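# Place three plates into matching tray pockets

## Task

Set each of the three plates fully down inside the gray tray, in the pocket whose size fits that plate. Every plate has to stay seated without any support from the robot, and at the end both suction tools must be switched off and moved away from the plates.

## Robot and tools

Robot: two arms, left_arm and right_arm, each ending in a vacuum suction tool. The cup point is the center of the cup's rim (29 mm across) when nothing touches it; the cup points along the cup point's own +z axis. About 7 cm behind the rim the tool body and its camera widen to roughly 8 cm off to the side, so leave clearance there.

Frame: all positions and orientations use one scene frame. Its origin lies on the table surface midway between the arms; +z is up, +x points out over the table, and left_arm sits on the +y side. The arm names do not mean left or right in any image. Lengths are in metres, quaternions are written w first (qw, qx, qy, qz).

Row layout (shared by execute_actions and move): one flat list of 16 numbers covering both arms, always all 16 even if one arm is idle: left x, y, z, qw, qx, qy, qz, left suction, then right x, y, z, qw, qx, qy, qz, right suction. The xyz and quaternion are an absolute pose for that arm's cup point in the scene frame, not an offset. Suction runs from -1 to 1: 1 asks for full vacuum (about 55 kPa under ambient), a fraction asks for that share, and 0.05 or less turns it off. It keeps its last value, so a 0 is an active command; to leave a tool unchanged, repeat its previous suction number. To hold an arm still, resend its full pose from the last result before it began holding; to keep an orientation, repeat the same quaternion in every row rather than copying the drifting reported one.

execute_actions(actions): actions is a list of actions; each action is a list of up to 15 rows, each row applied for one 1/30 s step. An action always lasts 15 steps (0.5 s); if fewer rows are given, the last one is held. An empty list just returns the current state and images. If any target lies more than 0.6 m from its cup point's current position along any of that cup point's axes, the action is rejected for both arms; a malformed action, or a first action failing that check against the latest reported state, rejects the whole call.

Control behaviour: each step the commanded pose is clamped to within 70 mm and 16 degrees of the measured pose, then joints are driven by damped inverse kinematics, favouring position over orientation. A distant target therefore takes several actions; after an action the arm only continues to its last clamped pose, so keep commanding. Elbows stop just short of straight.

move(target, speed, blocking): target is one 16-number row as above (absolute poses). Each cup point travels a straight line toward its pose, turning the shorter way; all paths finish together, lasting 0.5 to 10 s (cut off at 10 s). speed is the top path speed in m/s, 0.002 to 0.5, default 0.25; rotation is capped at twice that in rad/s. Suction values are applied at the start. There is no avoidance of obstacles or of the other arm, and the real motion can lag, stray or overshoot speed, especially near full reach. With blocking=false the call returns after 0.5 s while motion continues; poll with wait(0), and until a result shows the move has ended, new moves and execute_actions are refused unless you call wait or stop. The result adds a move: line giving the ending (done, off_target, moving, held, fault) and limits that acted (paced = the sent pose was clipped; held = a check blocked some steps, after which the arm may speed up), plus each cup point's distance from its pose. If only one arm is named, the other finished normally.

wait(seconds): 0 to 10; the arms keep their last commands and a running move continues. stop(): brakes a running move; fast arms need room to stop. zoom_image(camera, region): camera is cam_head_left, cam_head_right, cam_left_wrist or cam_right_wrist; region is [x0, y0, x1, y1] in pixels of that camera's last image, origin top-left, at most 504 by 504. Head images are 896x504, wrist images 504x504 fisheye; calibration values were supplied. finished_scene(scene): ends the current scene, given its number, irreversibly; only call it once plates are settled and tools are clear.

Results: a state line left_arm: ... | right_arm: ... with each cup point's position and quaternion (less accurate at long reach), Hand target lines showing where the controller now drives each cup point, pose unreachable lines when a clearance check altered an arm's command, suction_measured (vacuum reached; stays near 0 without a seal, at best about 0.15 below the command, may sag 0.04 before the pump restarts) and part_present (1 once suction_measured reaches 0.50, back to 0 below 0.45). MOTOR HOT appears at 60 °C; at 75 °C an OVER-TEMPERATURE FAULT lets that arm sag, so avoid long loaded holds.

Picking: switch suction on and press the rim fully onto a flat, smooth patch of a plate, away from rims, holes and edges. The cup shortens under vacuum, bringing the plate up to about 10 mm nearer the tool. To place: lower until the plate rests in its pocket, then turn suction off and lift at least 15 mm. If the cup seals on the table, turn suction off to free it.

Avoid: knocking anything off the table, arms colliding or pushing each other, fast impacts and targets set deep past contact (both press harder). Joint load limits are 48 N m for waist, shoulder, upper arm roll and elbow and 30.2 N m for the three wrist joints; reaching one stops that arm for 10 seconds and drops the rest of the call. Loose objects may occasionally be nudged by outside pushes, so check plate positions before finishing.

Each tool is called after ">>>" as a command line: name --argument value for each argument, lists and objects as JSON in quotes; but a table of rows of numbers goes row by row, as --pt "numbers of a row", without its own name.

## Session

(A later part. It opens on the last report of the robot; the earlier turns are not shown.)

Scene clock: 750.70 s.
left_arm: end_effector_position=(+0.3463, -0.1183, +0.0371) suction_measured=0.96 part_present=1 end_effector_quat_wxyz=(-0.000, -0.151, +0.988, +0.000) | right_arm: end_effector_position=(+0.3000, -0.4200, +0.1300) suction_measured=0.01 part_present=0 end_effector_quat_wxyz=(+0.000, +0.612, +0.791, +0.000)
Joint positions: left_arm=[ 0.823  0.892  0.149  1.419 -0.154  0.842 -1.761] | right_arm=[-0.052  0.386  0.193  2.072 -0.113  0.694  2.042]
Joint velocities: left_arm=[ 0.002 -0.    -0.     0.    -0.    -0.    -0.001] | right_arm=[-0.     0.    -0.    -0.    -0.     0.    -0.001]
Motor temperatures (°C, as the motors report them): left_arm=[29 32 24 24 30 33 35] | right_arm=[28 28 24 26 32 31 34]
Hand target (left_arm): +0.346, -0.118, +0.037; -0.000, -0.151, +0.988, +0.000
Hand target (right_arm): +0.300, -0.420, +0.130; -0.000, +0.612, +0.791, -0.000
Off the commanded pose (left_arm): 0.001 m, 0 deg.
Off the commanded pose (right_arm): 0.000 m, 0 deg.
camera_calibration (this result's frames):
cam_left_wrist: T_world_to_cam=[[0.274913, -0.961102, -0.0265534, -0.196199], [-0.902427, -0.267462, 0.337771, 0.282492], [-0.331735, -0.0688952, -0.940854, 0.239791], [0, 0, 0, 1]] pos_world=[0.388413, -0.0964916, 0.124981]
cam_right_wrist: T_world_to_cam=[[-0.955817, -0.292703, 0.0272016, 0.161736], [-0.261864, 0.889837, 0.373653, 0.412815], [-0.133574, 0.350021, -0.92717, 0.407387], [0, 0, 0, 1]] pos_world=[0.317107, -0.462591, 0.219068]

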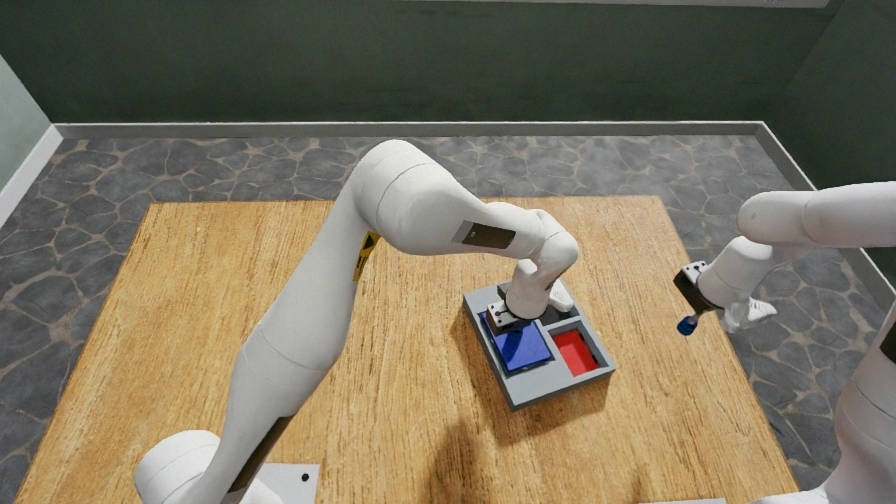

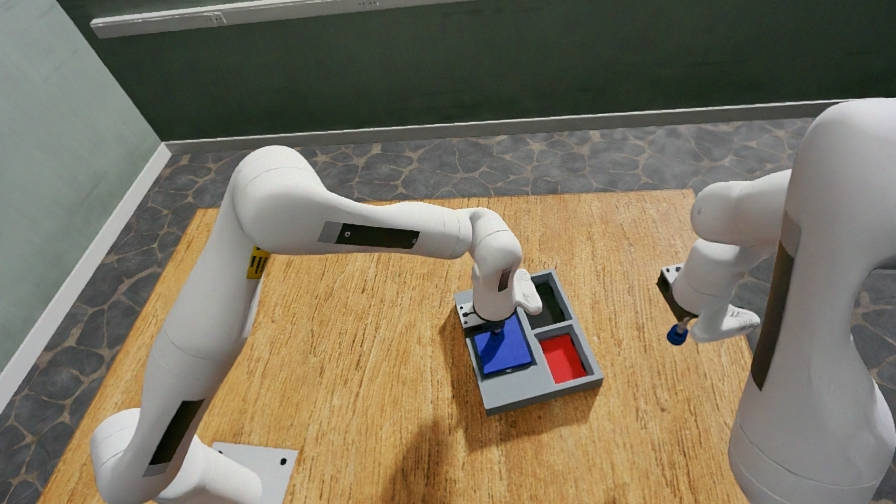

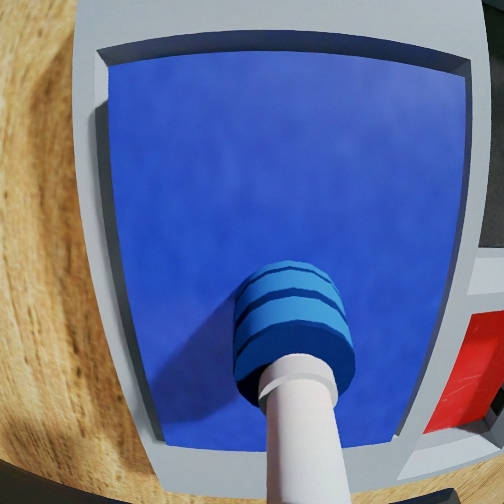

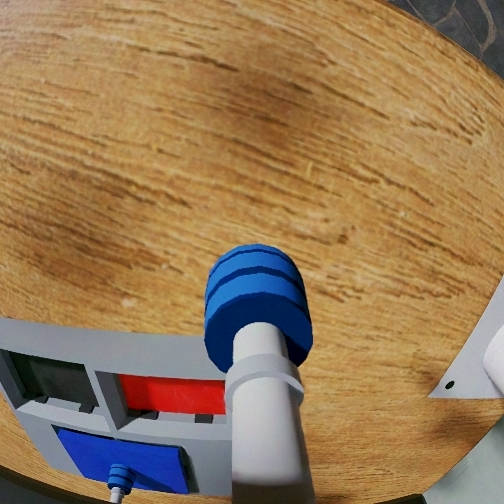

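>>> execute_actions --actions '[[[0.3463,-0.1187,0.0365,0,-0.1523,0.9883,0,1,0.3,-0.42,0.13,0,0.6118,0.791,0,0],[0.3463,-0.1187,0.035,0,-0.1523,0.9883,0,1,0.3,-0.42,0.13,0,0.6118,0.791,0,0],[0.3463,-0.1187,0.0327,0,-0.1523,0.9883,0,1,0.3,-0.42,0.13,0,0.6118,0.791,0,0],[0.3463,-0.1187,0.0298,0,-0.1523,0.9883,0,1,0.3,-0.42,0.13,0,0.6118,0.791,0,0],[0.3463,-0.1187,0.0264,0,-0.1523,0.9883,0,1,0.3,-0.42,0.13,0,0.6118,0.791,0,0],[0.3463,-0.1187,0.0226,0,-0.1523,0.9883,0,1,0.3,-0.42,0.13,0,0.6118,0.791,0,0],[0.3463,-0.1187,0.0187,0,-0.1523,0.9883,0,1,0.3,-0.42,0.13,0,0.6118,0.791,0,0],[0.3463,-0.1187,0.0149,0,-0.1523,0.9883,0,1,0.3,-0.42,0.13,0,0.6118,0.791,0,0],[0.3463,-0.1187,0.0113,0,-0.1523,0.9883,0,1,0.3,-0.42,0.13,0,0.6118,0.791,0,0],[0.3463,-0.1187,0.0082,0,-0.1523,0.9883,0,1,0.3,-0.42,0.13,0,0.6118,0.791,0,0],[0.3463,-0.1187,0.0056,0,-0.1523,0.9883,0,1,0.3,-0.42,0.13,0,0.6118,0.791,0,0],[0.3463,-0.1187,0.0036,0,-0.1523,0.9883,0,1,0.3,-0.42,0.13,0,0.6118,0.791,0,0],[0.3463,-0.1187,0.002,0,-0.1523,0.9883,0,1,0.3,-0.42,0.13,0,0.6118,0.791,0,0],[0.3463,-0.1187,0.001,0,-0.1523,0.9883,0,1,0.3,-0.42,0.13,0,0.6118,0.791,0,0],[0.3463,-0.1187,0.0,0,-0.1523,0.9883,0,1,0.3,-0.42,0.13,0,0.6118,0.791,0,0]]]'

Scene clock: 791.33 s.
left_arm: end_effector_position=(+0.3465, -0.1186, +0.0057) suction_measured=0.96 part_present=1 end_effector_quat_wxyz=(+0.000, -0.152, +0.988, -0.000) | right_arm: end_effector_position=(+0.3000, -0.4200, +0.1300) suction_measured=0.01 part_present=0 end_effector_quat_wxyz=(+0.000, +0.612, +0.791, +0.000)
Joint positions: left_arm=[ 0.828  0.944  0.139  1.429 -0.161  0.779 -1.753] | right_arm=[-0.052  0.386  0.193  2.072 -0.113  0.694  2.042]
Joint velocities: left_arm=[ 0.008  0.089 -0.017  0.01  -0.011 -0.105  0.008] | right_arm=[-0.     0.     0.     0.    -0.     0.001  0.   ]
Motor temperatures (°C, as the motors report them): left_arm=[29 32 24 24 30 33 35] | right_arm=[28 28 24 26 32 31 34]
Hand target (left_arm): +0.346, -0.119, +0.000; -0.000, -0.152, +0.988, +0.000
Hand target (right_arm): +0.300, -0.420, +0.130; +0.000, +0.612, +0.791, -0.000
Off the commanded pose (left_arm): 0.006 m, 0 deg.
Off the commanded pose (right_arm): 0.000 m, 0 deg.
camera_calibration (this result's frames):
cam_left_wrist: T_world_to_cam=[[0.27697, -0.960535, -0.0256761, -0.198012], [-0.902282, -0.269176, 0.336795, 0.292927], [-0.330415, -0.0701152, -0.941228, 0.20963], [0, 0, 0, 1]] pos_world=[0.388411, -0.0966505, 0.0935685]
cam_right_wrist: T_world_to_cam=[[-0.955816, -0.292703, 0.0272016, 0.161736], [-0.261864, 0.889837, 0.373653, 0.412815], [-0.133574, 0.350021, -0.92717, 0.407387], [0, 0, 0, 1]] pos_world=[0.317107, -0.462591, 0.219068]

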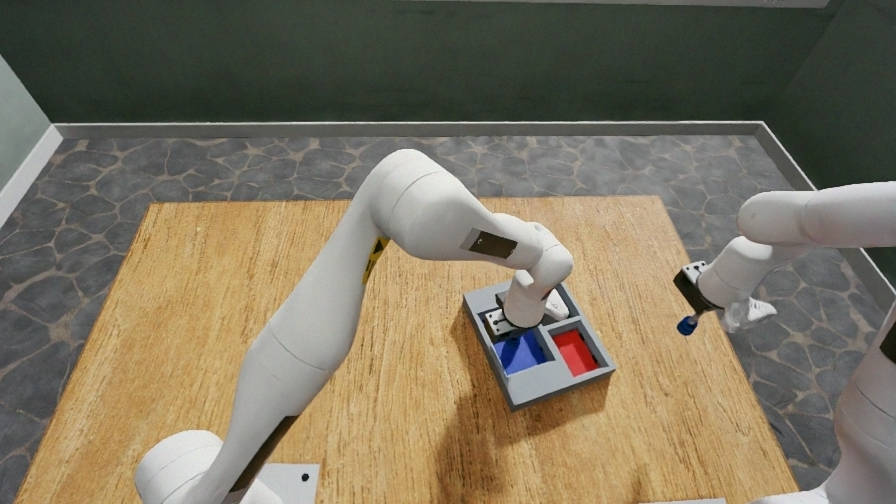

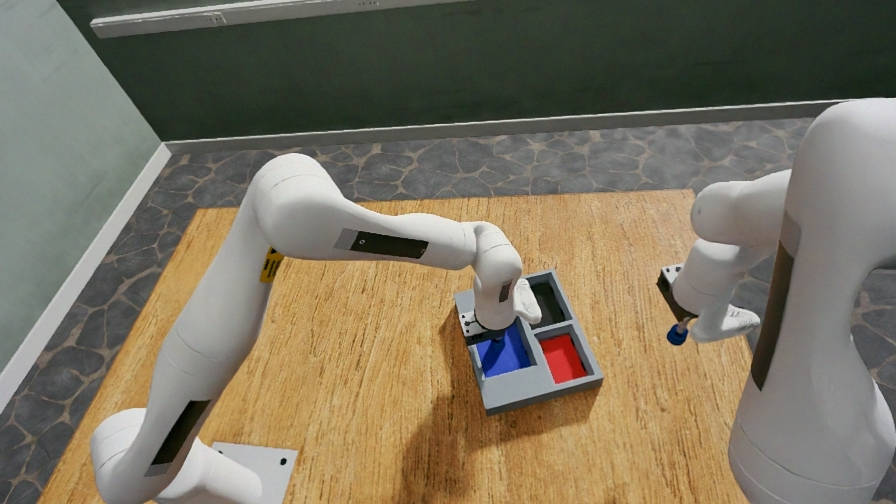

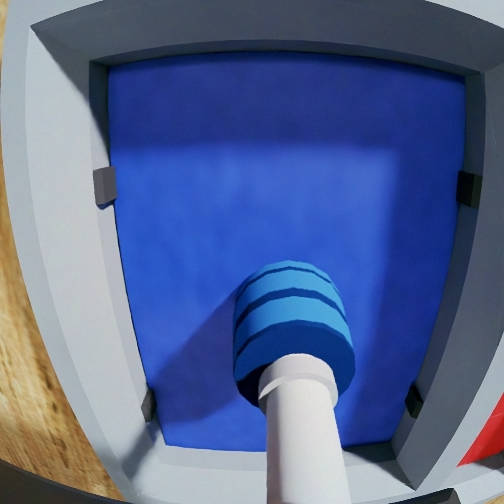

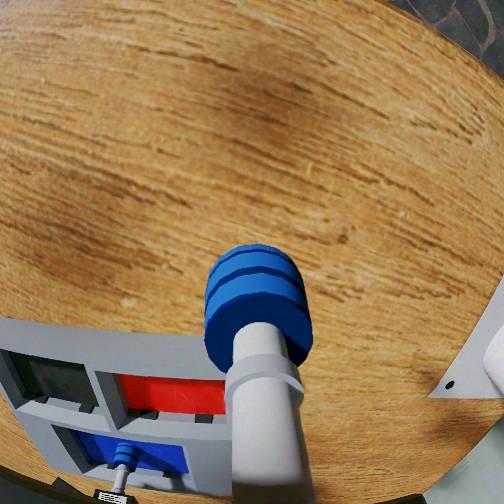

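>>> execute_actions --actions '[]'

Scene clock: 795.13 s.
left_arm: end_effector_position=(+0.3467, -0.1187, +0.0029) suction_measured=0.96 part_present=1 end_effector_quat_wxyz=(+0.001, -0.152, +0.988, -0.001) | right_arm: end_effector_position=(+0.3000, -0.4200, +0.1300) suction_measured=0.01 part_present=0 end_effector_quat_wxyz=(+0.000, +0.612, +0.791, +0.000)
Joint positions: left_arm=[ 0.829  0.948  0.138  1.43  -0.162  0.773 -1.753] | right_arm=[-0.052  0.386  0.193  2.072 -0.113  0.694  2.042]
Joint velocities: left_arm=[ 0.     0.    -0.    -0.     0.    -0.001  0.001] | right_arm=[ 0.  0.  0. -0. -0. -0.  0.]
Motor temperatures (°C, as the motors report them): left_arm=[29 32 24 24 30 33 35] | right_arm=[28 28 24 26 32 31 34]
Hand target (left_arm): +0.346, -0.119, +0.000; -0.000, -0.152, +0.988, +0.000
Hand target (right_arm): +0.300, -0.420, +0.130; +0.000, +0.612, +0.791, -0.000
Off the commanded pose (left_arm): 0.003 m, 0 deg.
Off the commanded pose (right_arm): 0.000 m, 0 deg.
camera_calibration (this result's frames):
cam_left_wrist: T_world_to_cam=[[0.27704, -0.960542, -0.0246401, -0.198284], [-0.902601, -0.268951, 0.336122, 0.294136], [-0.329486, -0.070879, -0.941496, 0.2067], [0, 0, 0, 1]] pos_world=[0.388524, -0.0967014, 0.0908558]
cam_right_wrist: T_world_to_cam=[[-0.955816, -0.292703, 0.0272012, 0.161736], [-0.261864, 0.889837, 0.373653, 0.412815], [-0.133574, 0.350021, -0.92717, 0.407387], [0, 0, 0, 1]] pos_world=[0.317107, -0.462591, 0.219068]

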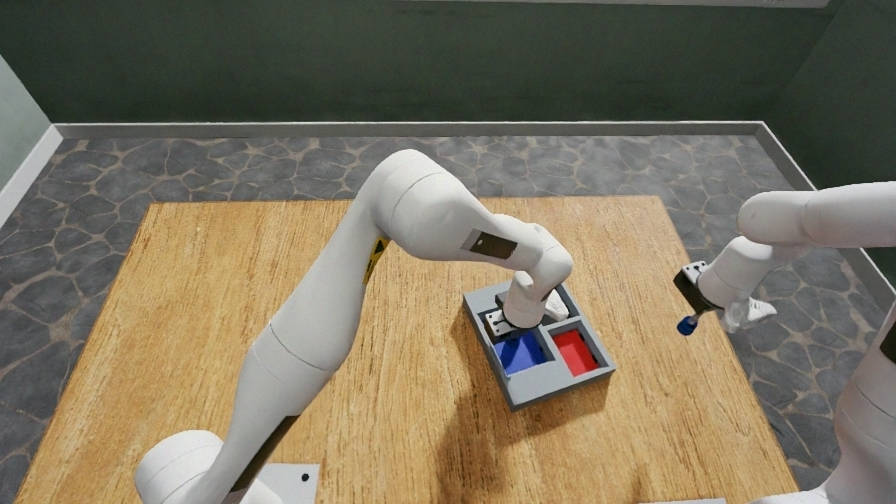

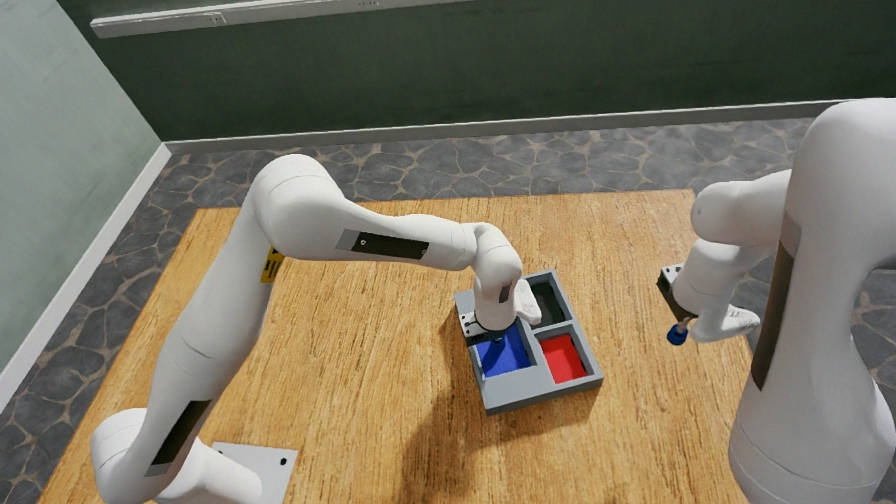

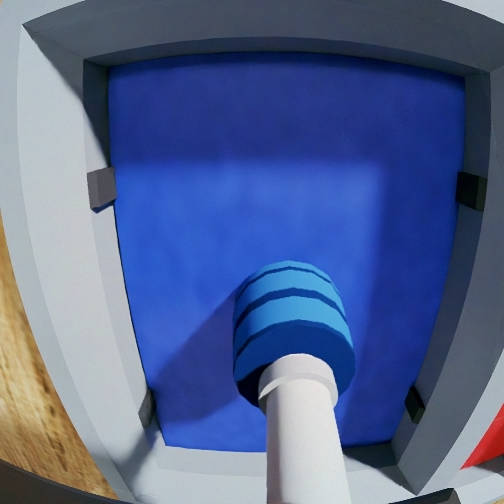

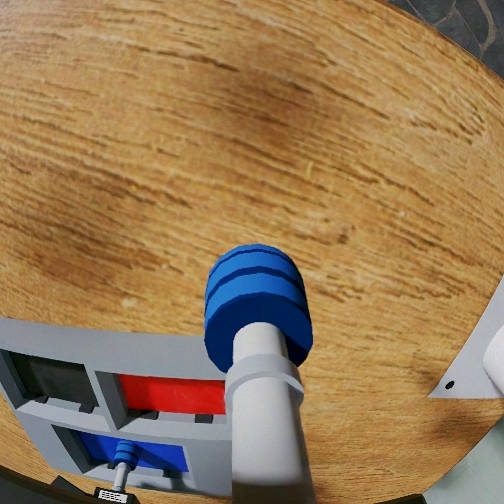

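>>> execute_actions --actions '[[[0.3465,-0.1187,0.0025,0,-0.1523,0.9883,0,0,0.3,-0.42,0.13,0,0.6118,0.791,0,0],[0.3465,-0.1187,0.003,0,-0.1523,0.9883,0,0,0.3,-0.42,0.13,0,0.6118,0.791,0,0],[0.3465,-0.1187,0.003,0,-0.1523,0.9883,0,0,0.3,-0.42,0.13,0,0.6118,0.791,0,0],[0.3465,-0.1187,0.0036,0,-0.1523,0.9883,0,0,0.3,-0.42,0.13,0,0.6118,0.791,0,0],[0.3465,-0.1187,0.0055,0,-0.1523,0.9883,0,0,0.3,-0.42,0.13,0,0.6118,0.791,0,0],[0.3465,-0.1187,0.0086,0,-0.1523,0.9883,0,0,0.3,-0.42,0.13,0,0.6118,0.791,0,0],[0.3465,-0.1187,0.0128,0,-0.1523,0.9883,0,0,0.3,-0.42,0.13,0,0.6118,0.791,0,0],[0.3465,-0.1187,0.0182,0,-0.1523,0.9883,0,0,0.3,-0.42,0.13,0,0.6118,0.791,0,0],[0.3465,-0.1187,0.0245,0,-0.1523,0.9883,0,0,0.3,-0.42,0.13,0,0.6118,0.791,0,0],[0.3465,-0.1185,0.0318,0,-0.1523,0.9883,0,0,0.3,-0.42,0.13,0,0.6118,0.791,0,0],[0.3465,-0.1177,0.0398,0,-0.1523,0.9883,0,0,0.3,-0.42,0.13,0,0.6118,0.791,0,0],[0.3465,-0.116,0.0484,0,-0.1523,0.9883,0,0,0.3,-0.42,0.13,0,0.6118,0.791,0,0],[0.3465,-0.1135,0.0575,0,-0.1523,0.9883,0,0,0.3,-0.42,0.13,0,0.6118,0.791,0,0],[0.3465,-0.11,0.0669,0,-0.1523,0.9883,0,0,0.3,-0.42,0.13,0,0.6118,0.791,0,0],[0.3465,-0.1055,0.0765,0,-0.1523,0.9883,0,0,0.3,-0.42,0.13,0,0.6118,0.791,0,0]],[[0.3465,-0.1005,0.0861,0,-0.1523,0.9883,0,0,0.3,-0.42,0.13,0,0.6118,0.791,0,0],[0.3465,-0.095,0.0955,0,-0.1523,0.9883,0,0,0.3,-0.42,0.13,0,0.6118,0.791,0,0],[0.3465,-0.0893,0.1046,0,-0.1523,0.9883,0,0,0.3,-0.42,0.13,0,0.6118,0.791,0,0],[0.3465,-0.0837,0.1133,0,-0.1523,0.9883,0,0,0.3,-0.42,0.13,0,0.6118,0.791,0,0],[0.3465,-0.0783,0.1212,0,-0.1523,0.9883,0,0,0.3,-0.42,0.13,0,0.6118,0.791,0,0],[0.3465,-0.0733,0.1285,0,-0.1523,0.9883,0,0,0.3,-0.42,0.13,0,0.6118,0.791,0,0],[0.3465,-0.069,0.1348,0,-0.1523,0.9883,0,0,0.3,-0.42,0.13,0,0.6118,0.791,0,0],[0.3465,-0.0655,0.1402,0,-0.1523,0.9883,0,0,0.3,-0.42,0.13,0,0.6118,0.791,0,0],[0.3465,-0.0628,0.1444,0,-0.1523,0.9883,0,0,0.3,-0.42,0.13,0,0.6118,0.791,0,0],[0.3465,-0.061,0.1475,0,-0.1523,0.9883,0,0,0.3,-0.42,0.13,0,0.6118,0.791,0,0],[0.3465,-0.0602,0.1494,0,-0.1523,0.9883,0,0,0.3,-0.42,0.13,0,0.6118,0.791,0,0],[0.3465,-0.06,0.15,0,-0.1523,0.9883,0,0,0.3,-0.42,0.13,0,0.6118,0.791,0,0]]]'

Scene clock: 828.67 s.
left_arm: end_effector_position=(+0.3464, -0.0625, +0.1447) suction_measured=0.01 part_present=0 end_effector_quat_wxyz=(-0.000, -0.151, +0.988, +0.001) | right_arm: end_effector_position=(+0.3000, -0.4200, +0.1300) suction_measured=0.01 part_present=0 end_effector_quat_wxyz=(+0.000, +0.612, +0.791, +0.000)
Joint positions: left_arm=[ 0.741  0.647  0.169  1.517 -0.122  0.99  -1.837] | right_arm=[-0.052  0.386  0.193  2.072 -0.113  0.694  2.042]
Joint velocities: left_arm=[-0.055 -0.137  0.017  0.03   0.028  0.115 -0.063] | right_arm=[ 0.     0.     0.    -0.    -0.     0.     0.001]
Motor temperatures (°C, as the motors report them): left_arm=[29 32 24 24 30 33 35] | right_arm=[28 28 24 26 32 31 34]
Hand target (left_arm): +0.347, -0.060, +0.150; +0.000, -0.152, +0.988, +0.000
Hand target (right_arm): +0.300, -0.420, +0.130; -0.000, +0.612, +0.791, -0.000
Off the commanded pose (left_arm): 0.006 m, 0 deg.
Off the commanded pose (right_arm): 0.000 m, 0 deg.
camera_calibration (this result's frames):
cam_left_wrist: T_world_to_cam=[[0.274953, -0.96104, -0.0283295, -0.139556], [-0.902436, -0.268126, 0.337221, 0.261152], [-0.331679, -0.0671542, -0.940999, 0.345015], [0, 0, 0, 1]] pos_world=[0.388479, -0.0409278, 0.232639]
cam_right_wrist: T_world_to_cam=[[-0.955817, -0.292703, 0.0272014, 0.161736], [-0.261864, 0.889837, 0.373653, 0.412815], [-0.133574, 0.350021, -0.92717, 0.407387], [0, 0, 0, 1]] pos_world=[0.317107, -0.462592, 0.219068]

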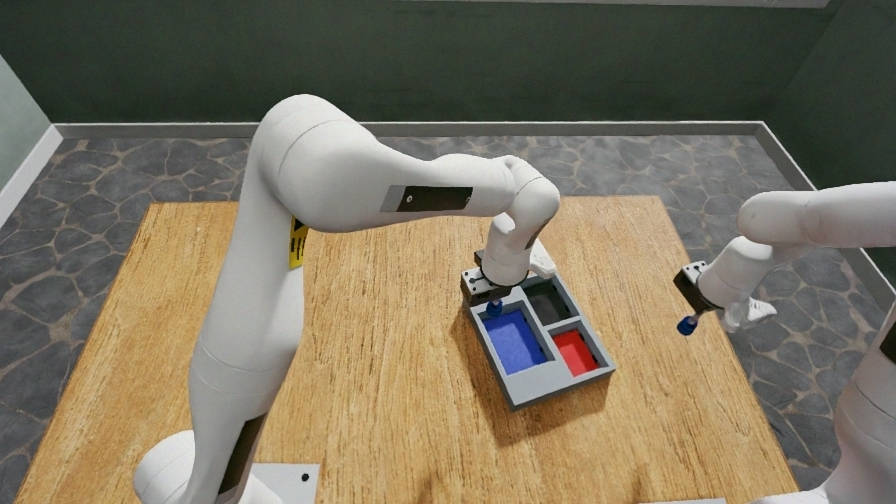

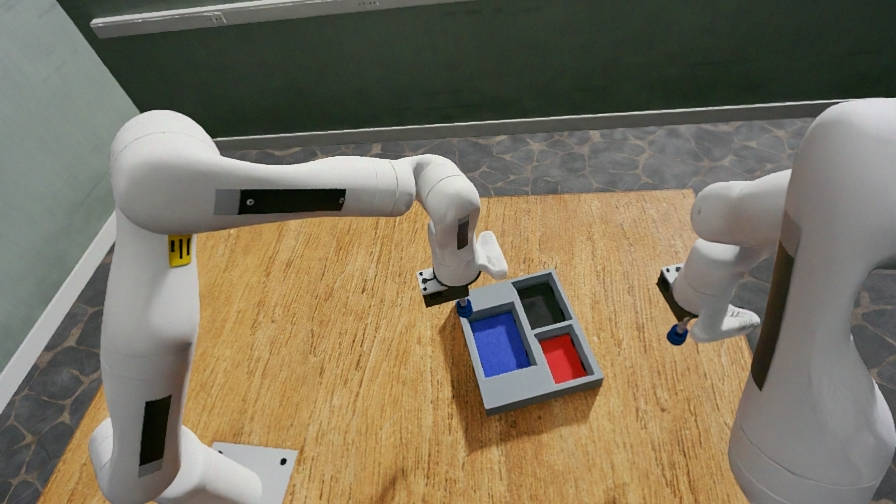

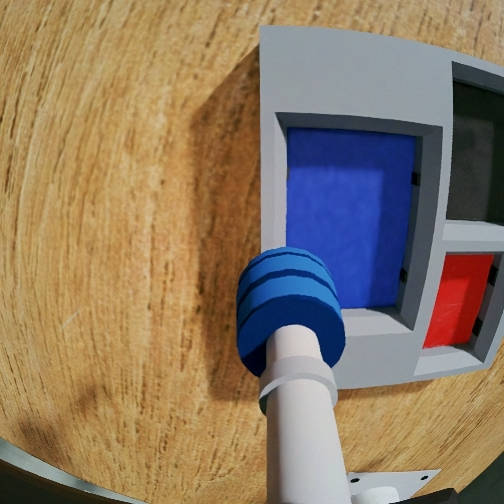

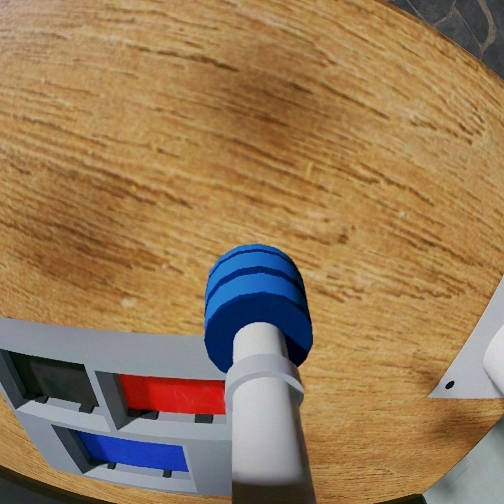

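>>> zoom_image --camera "cam_right_wrist" --region '[0, 320, 240, 500]'

>>> zoom_image --camera "cam_head_left" --region '[460, 270, 620, 410]'

Region (0, 320, 240, 500) of cam_right_wrist's 504x504 image, scaled by 2.100, with more detail than that image has; it fills the top 378 rows of this view, and the rest is white.

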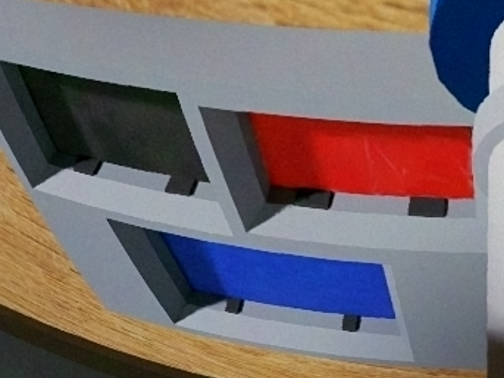

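Region (460, 270, 620, 410) of cam_head_left's 896x504 image, scaled by 3.150, with more detail than that image has; it fills the top 441 rows of this view, and the rest is white.

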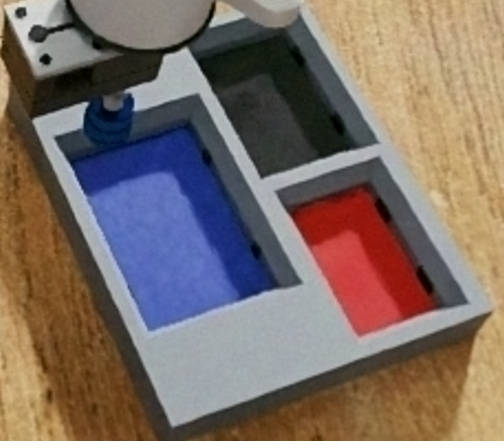

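All three plates look seated level, and both arms are clear.

>>> finished_scene --scene 2

The scene is finished: the task was done.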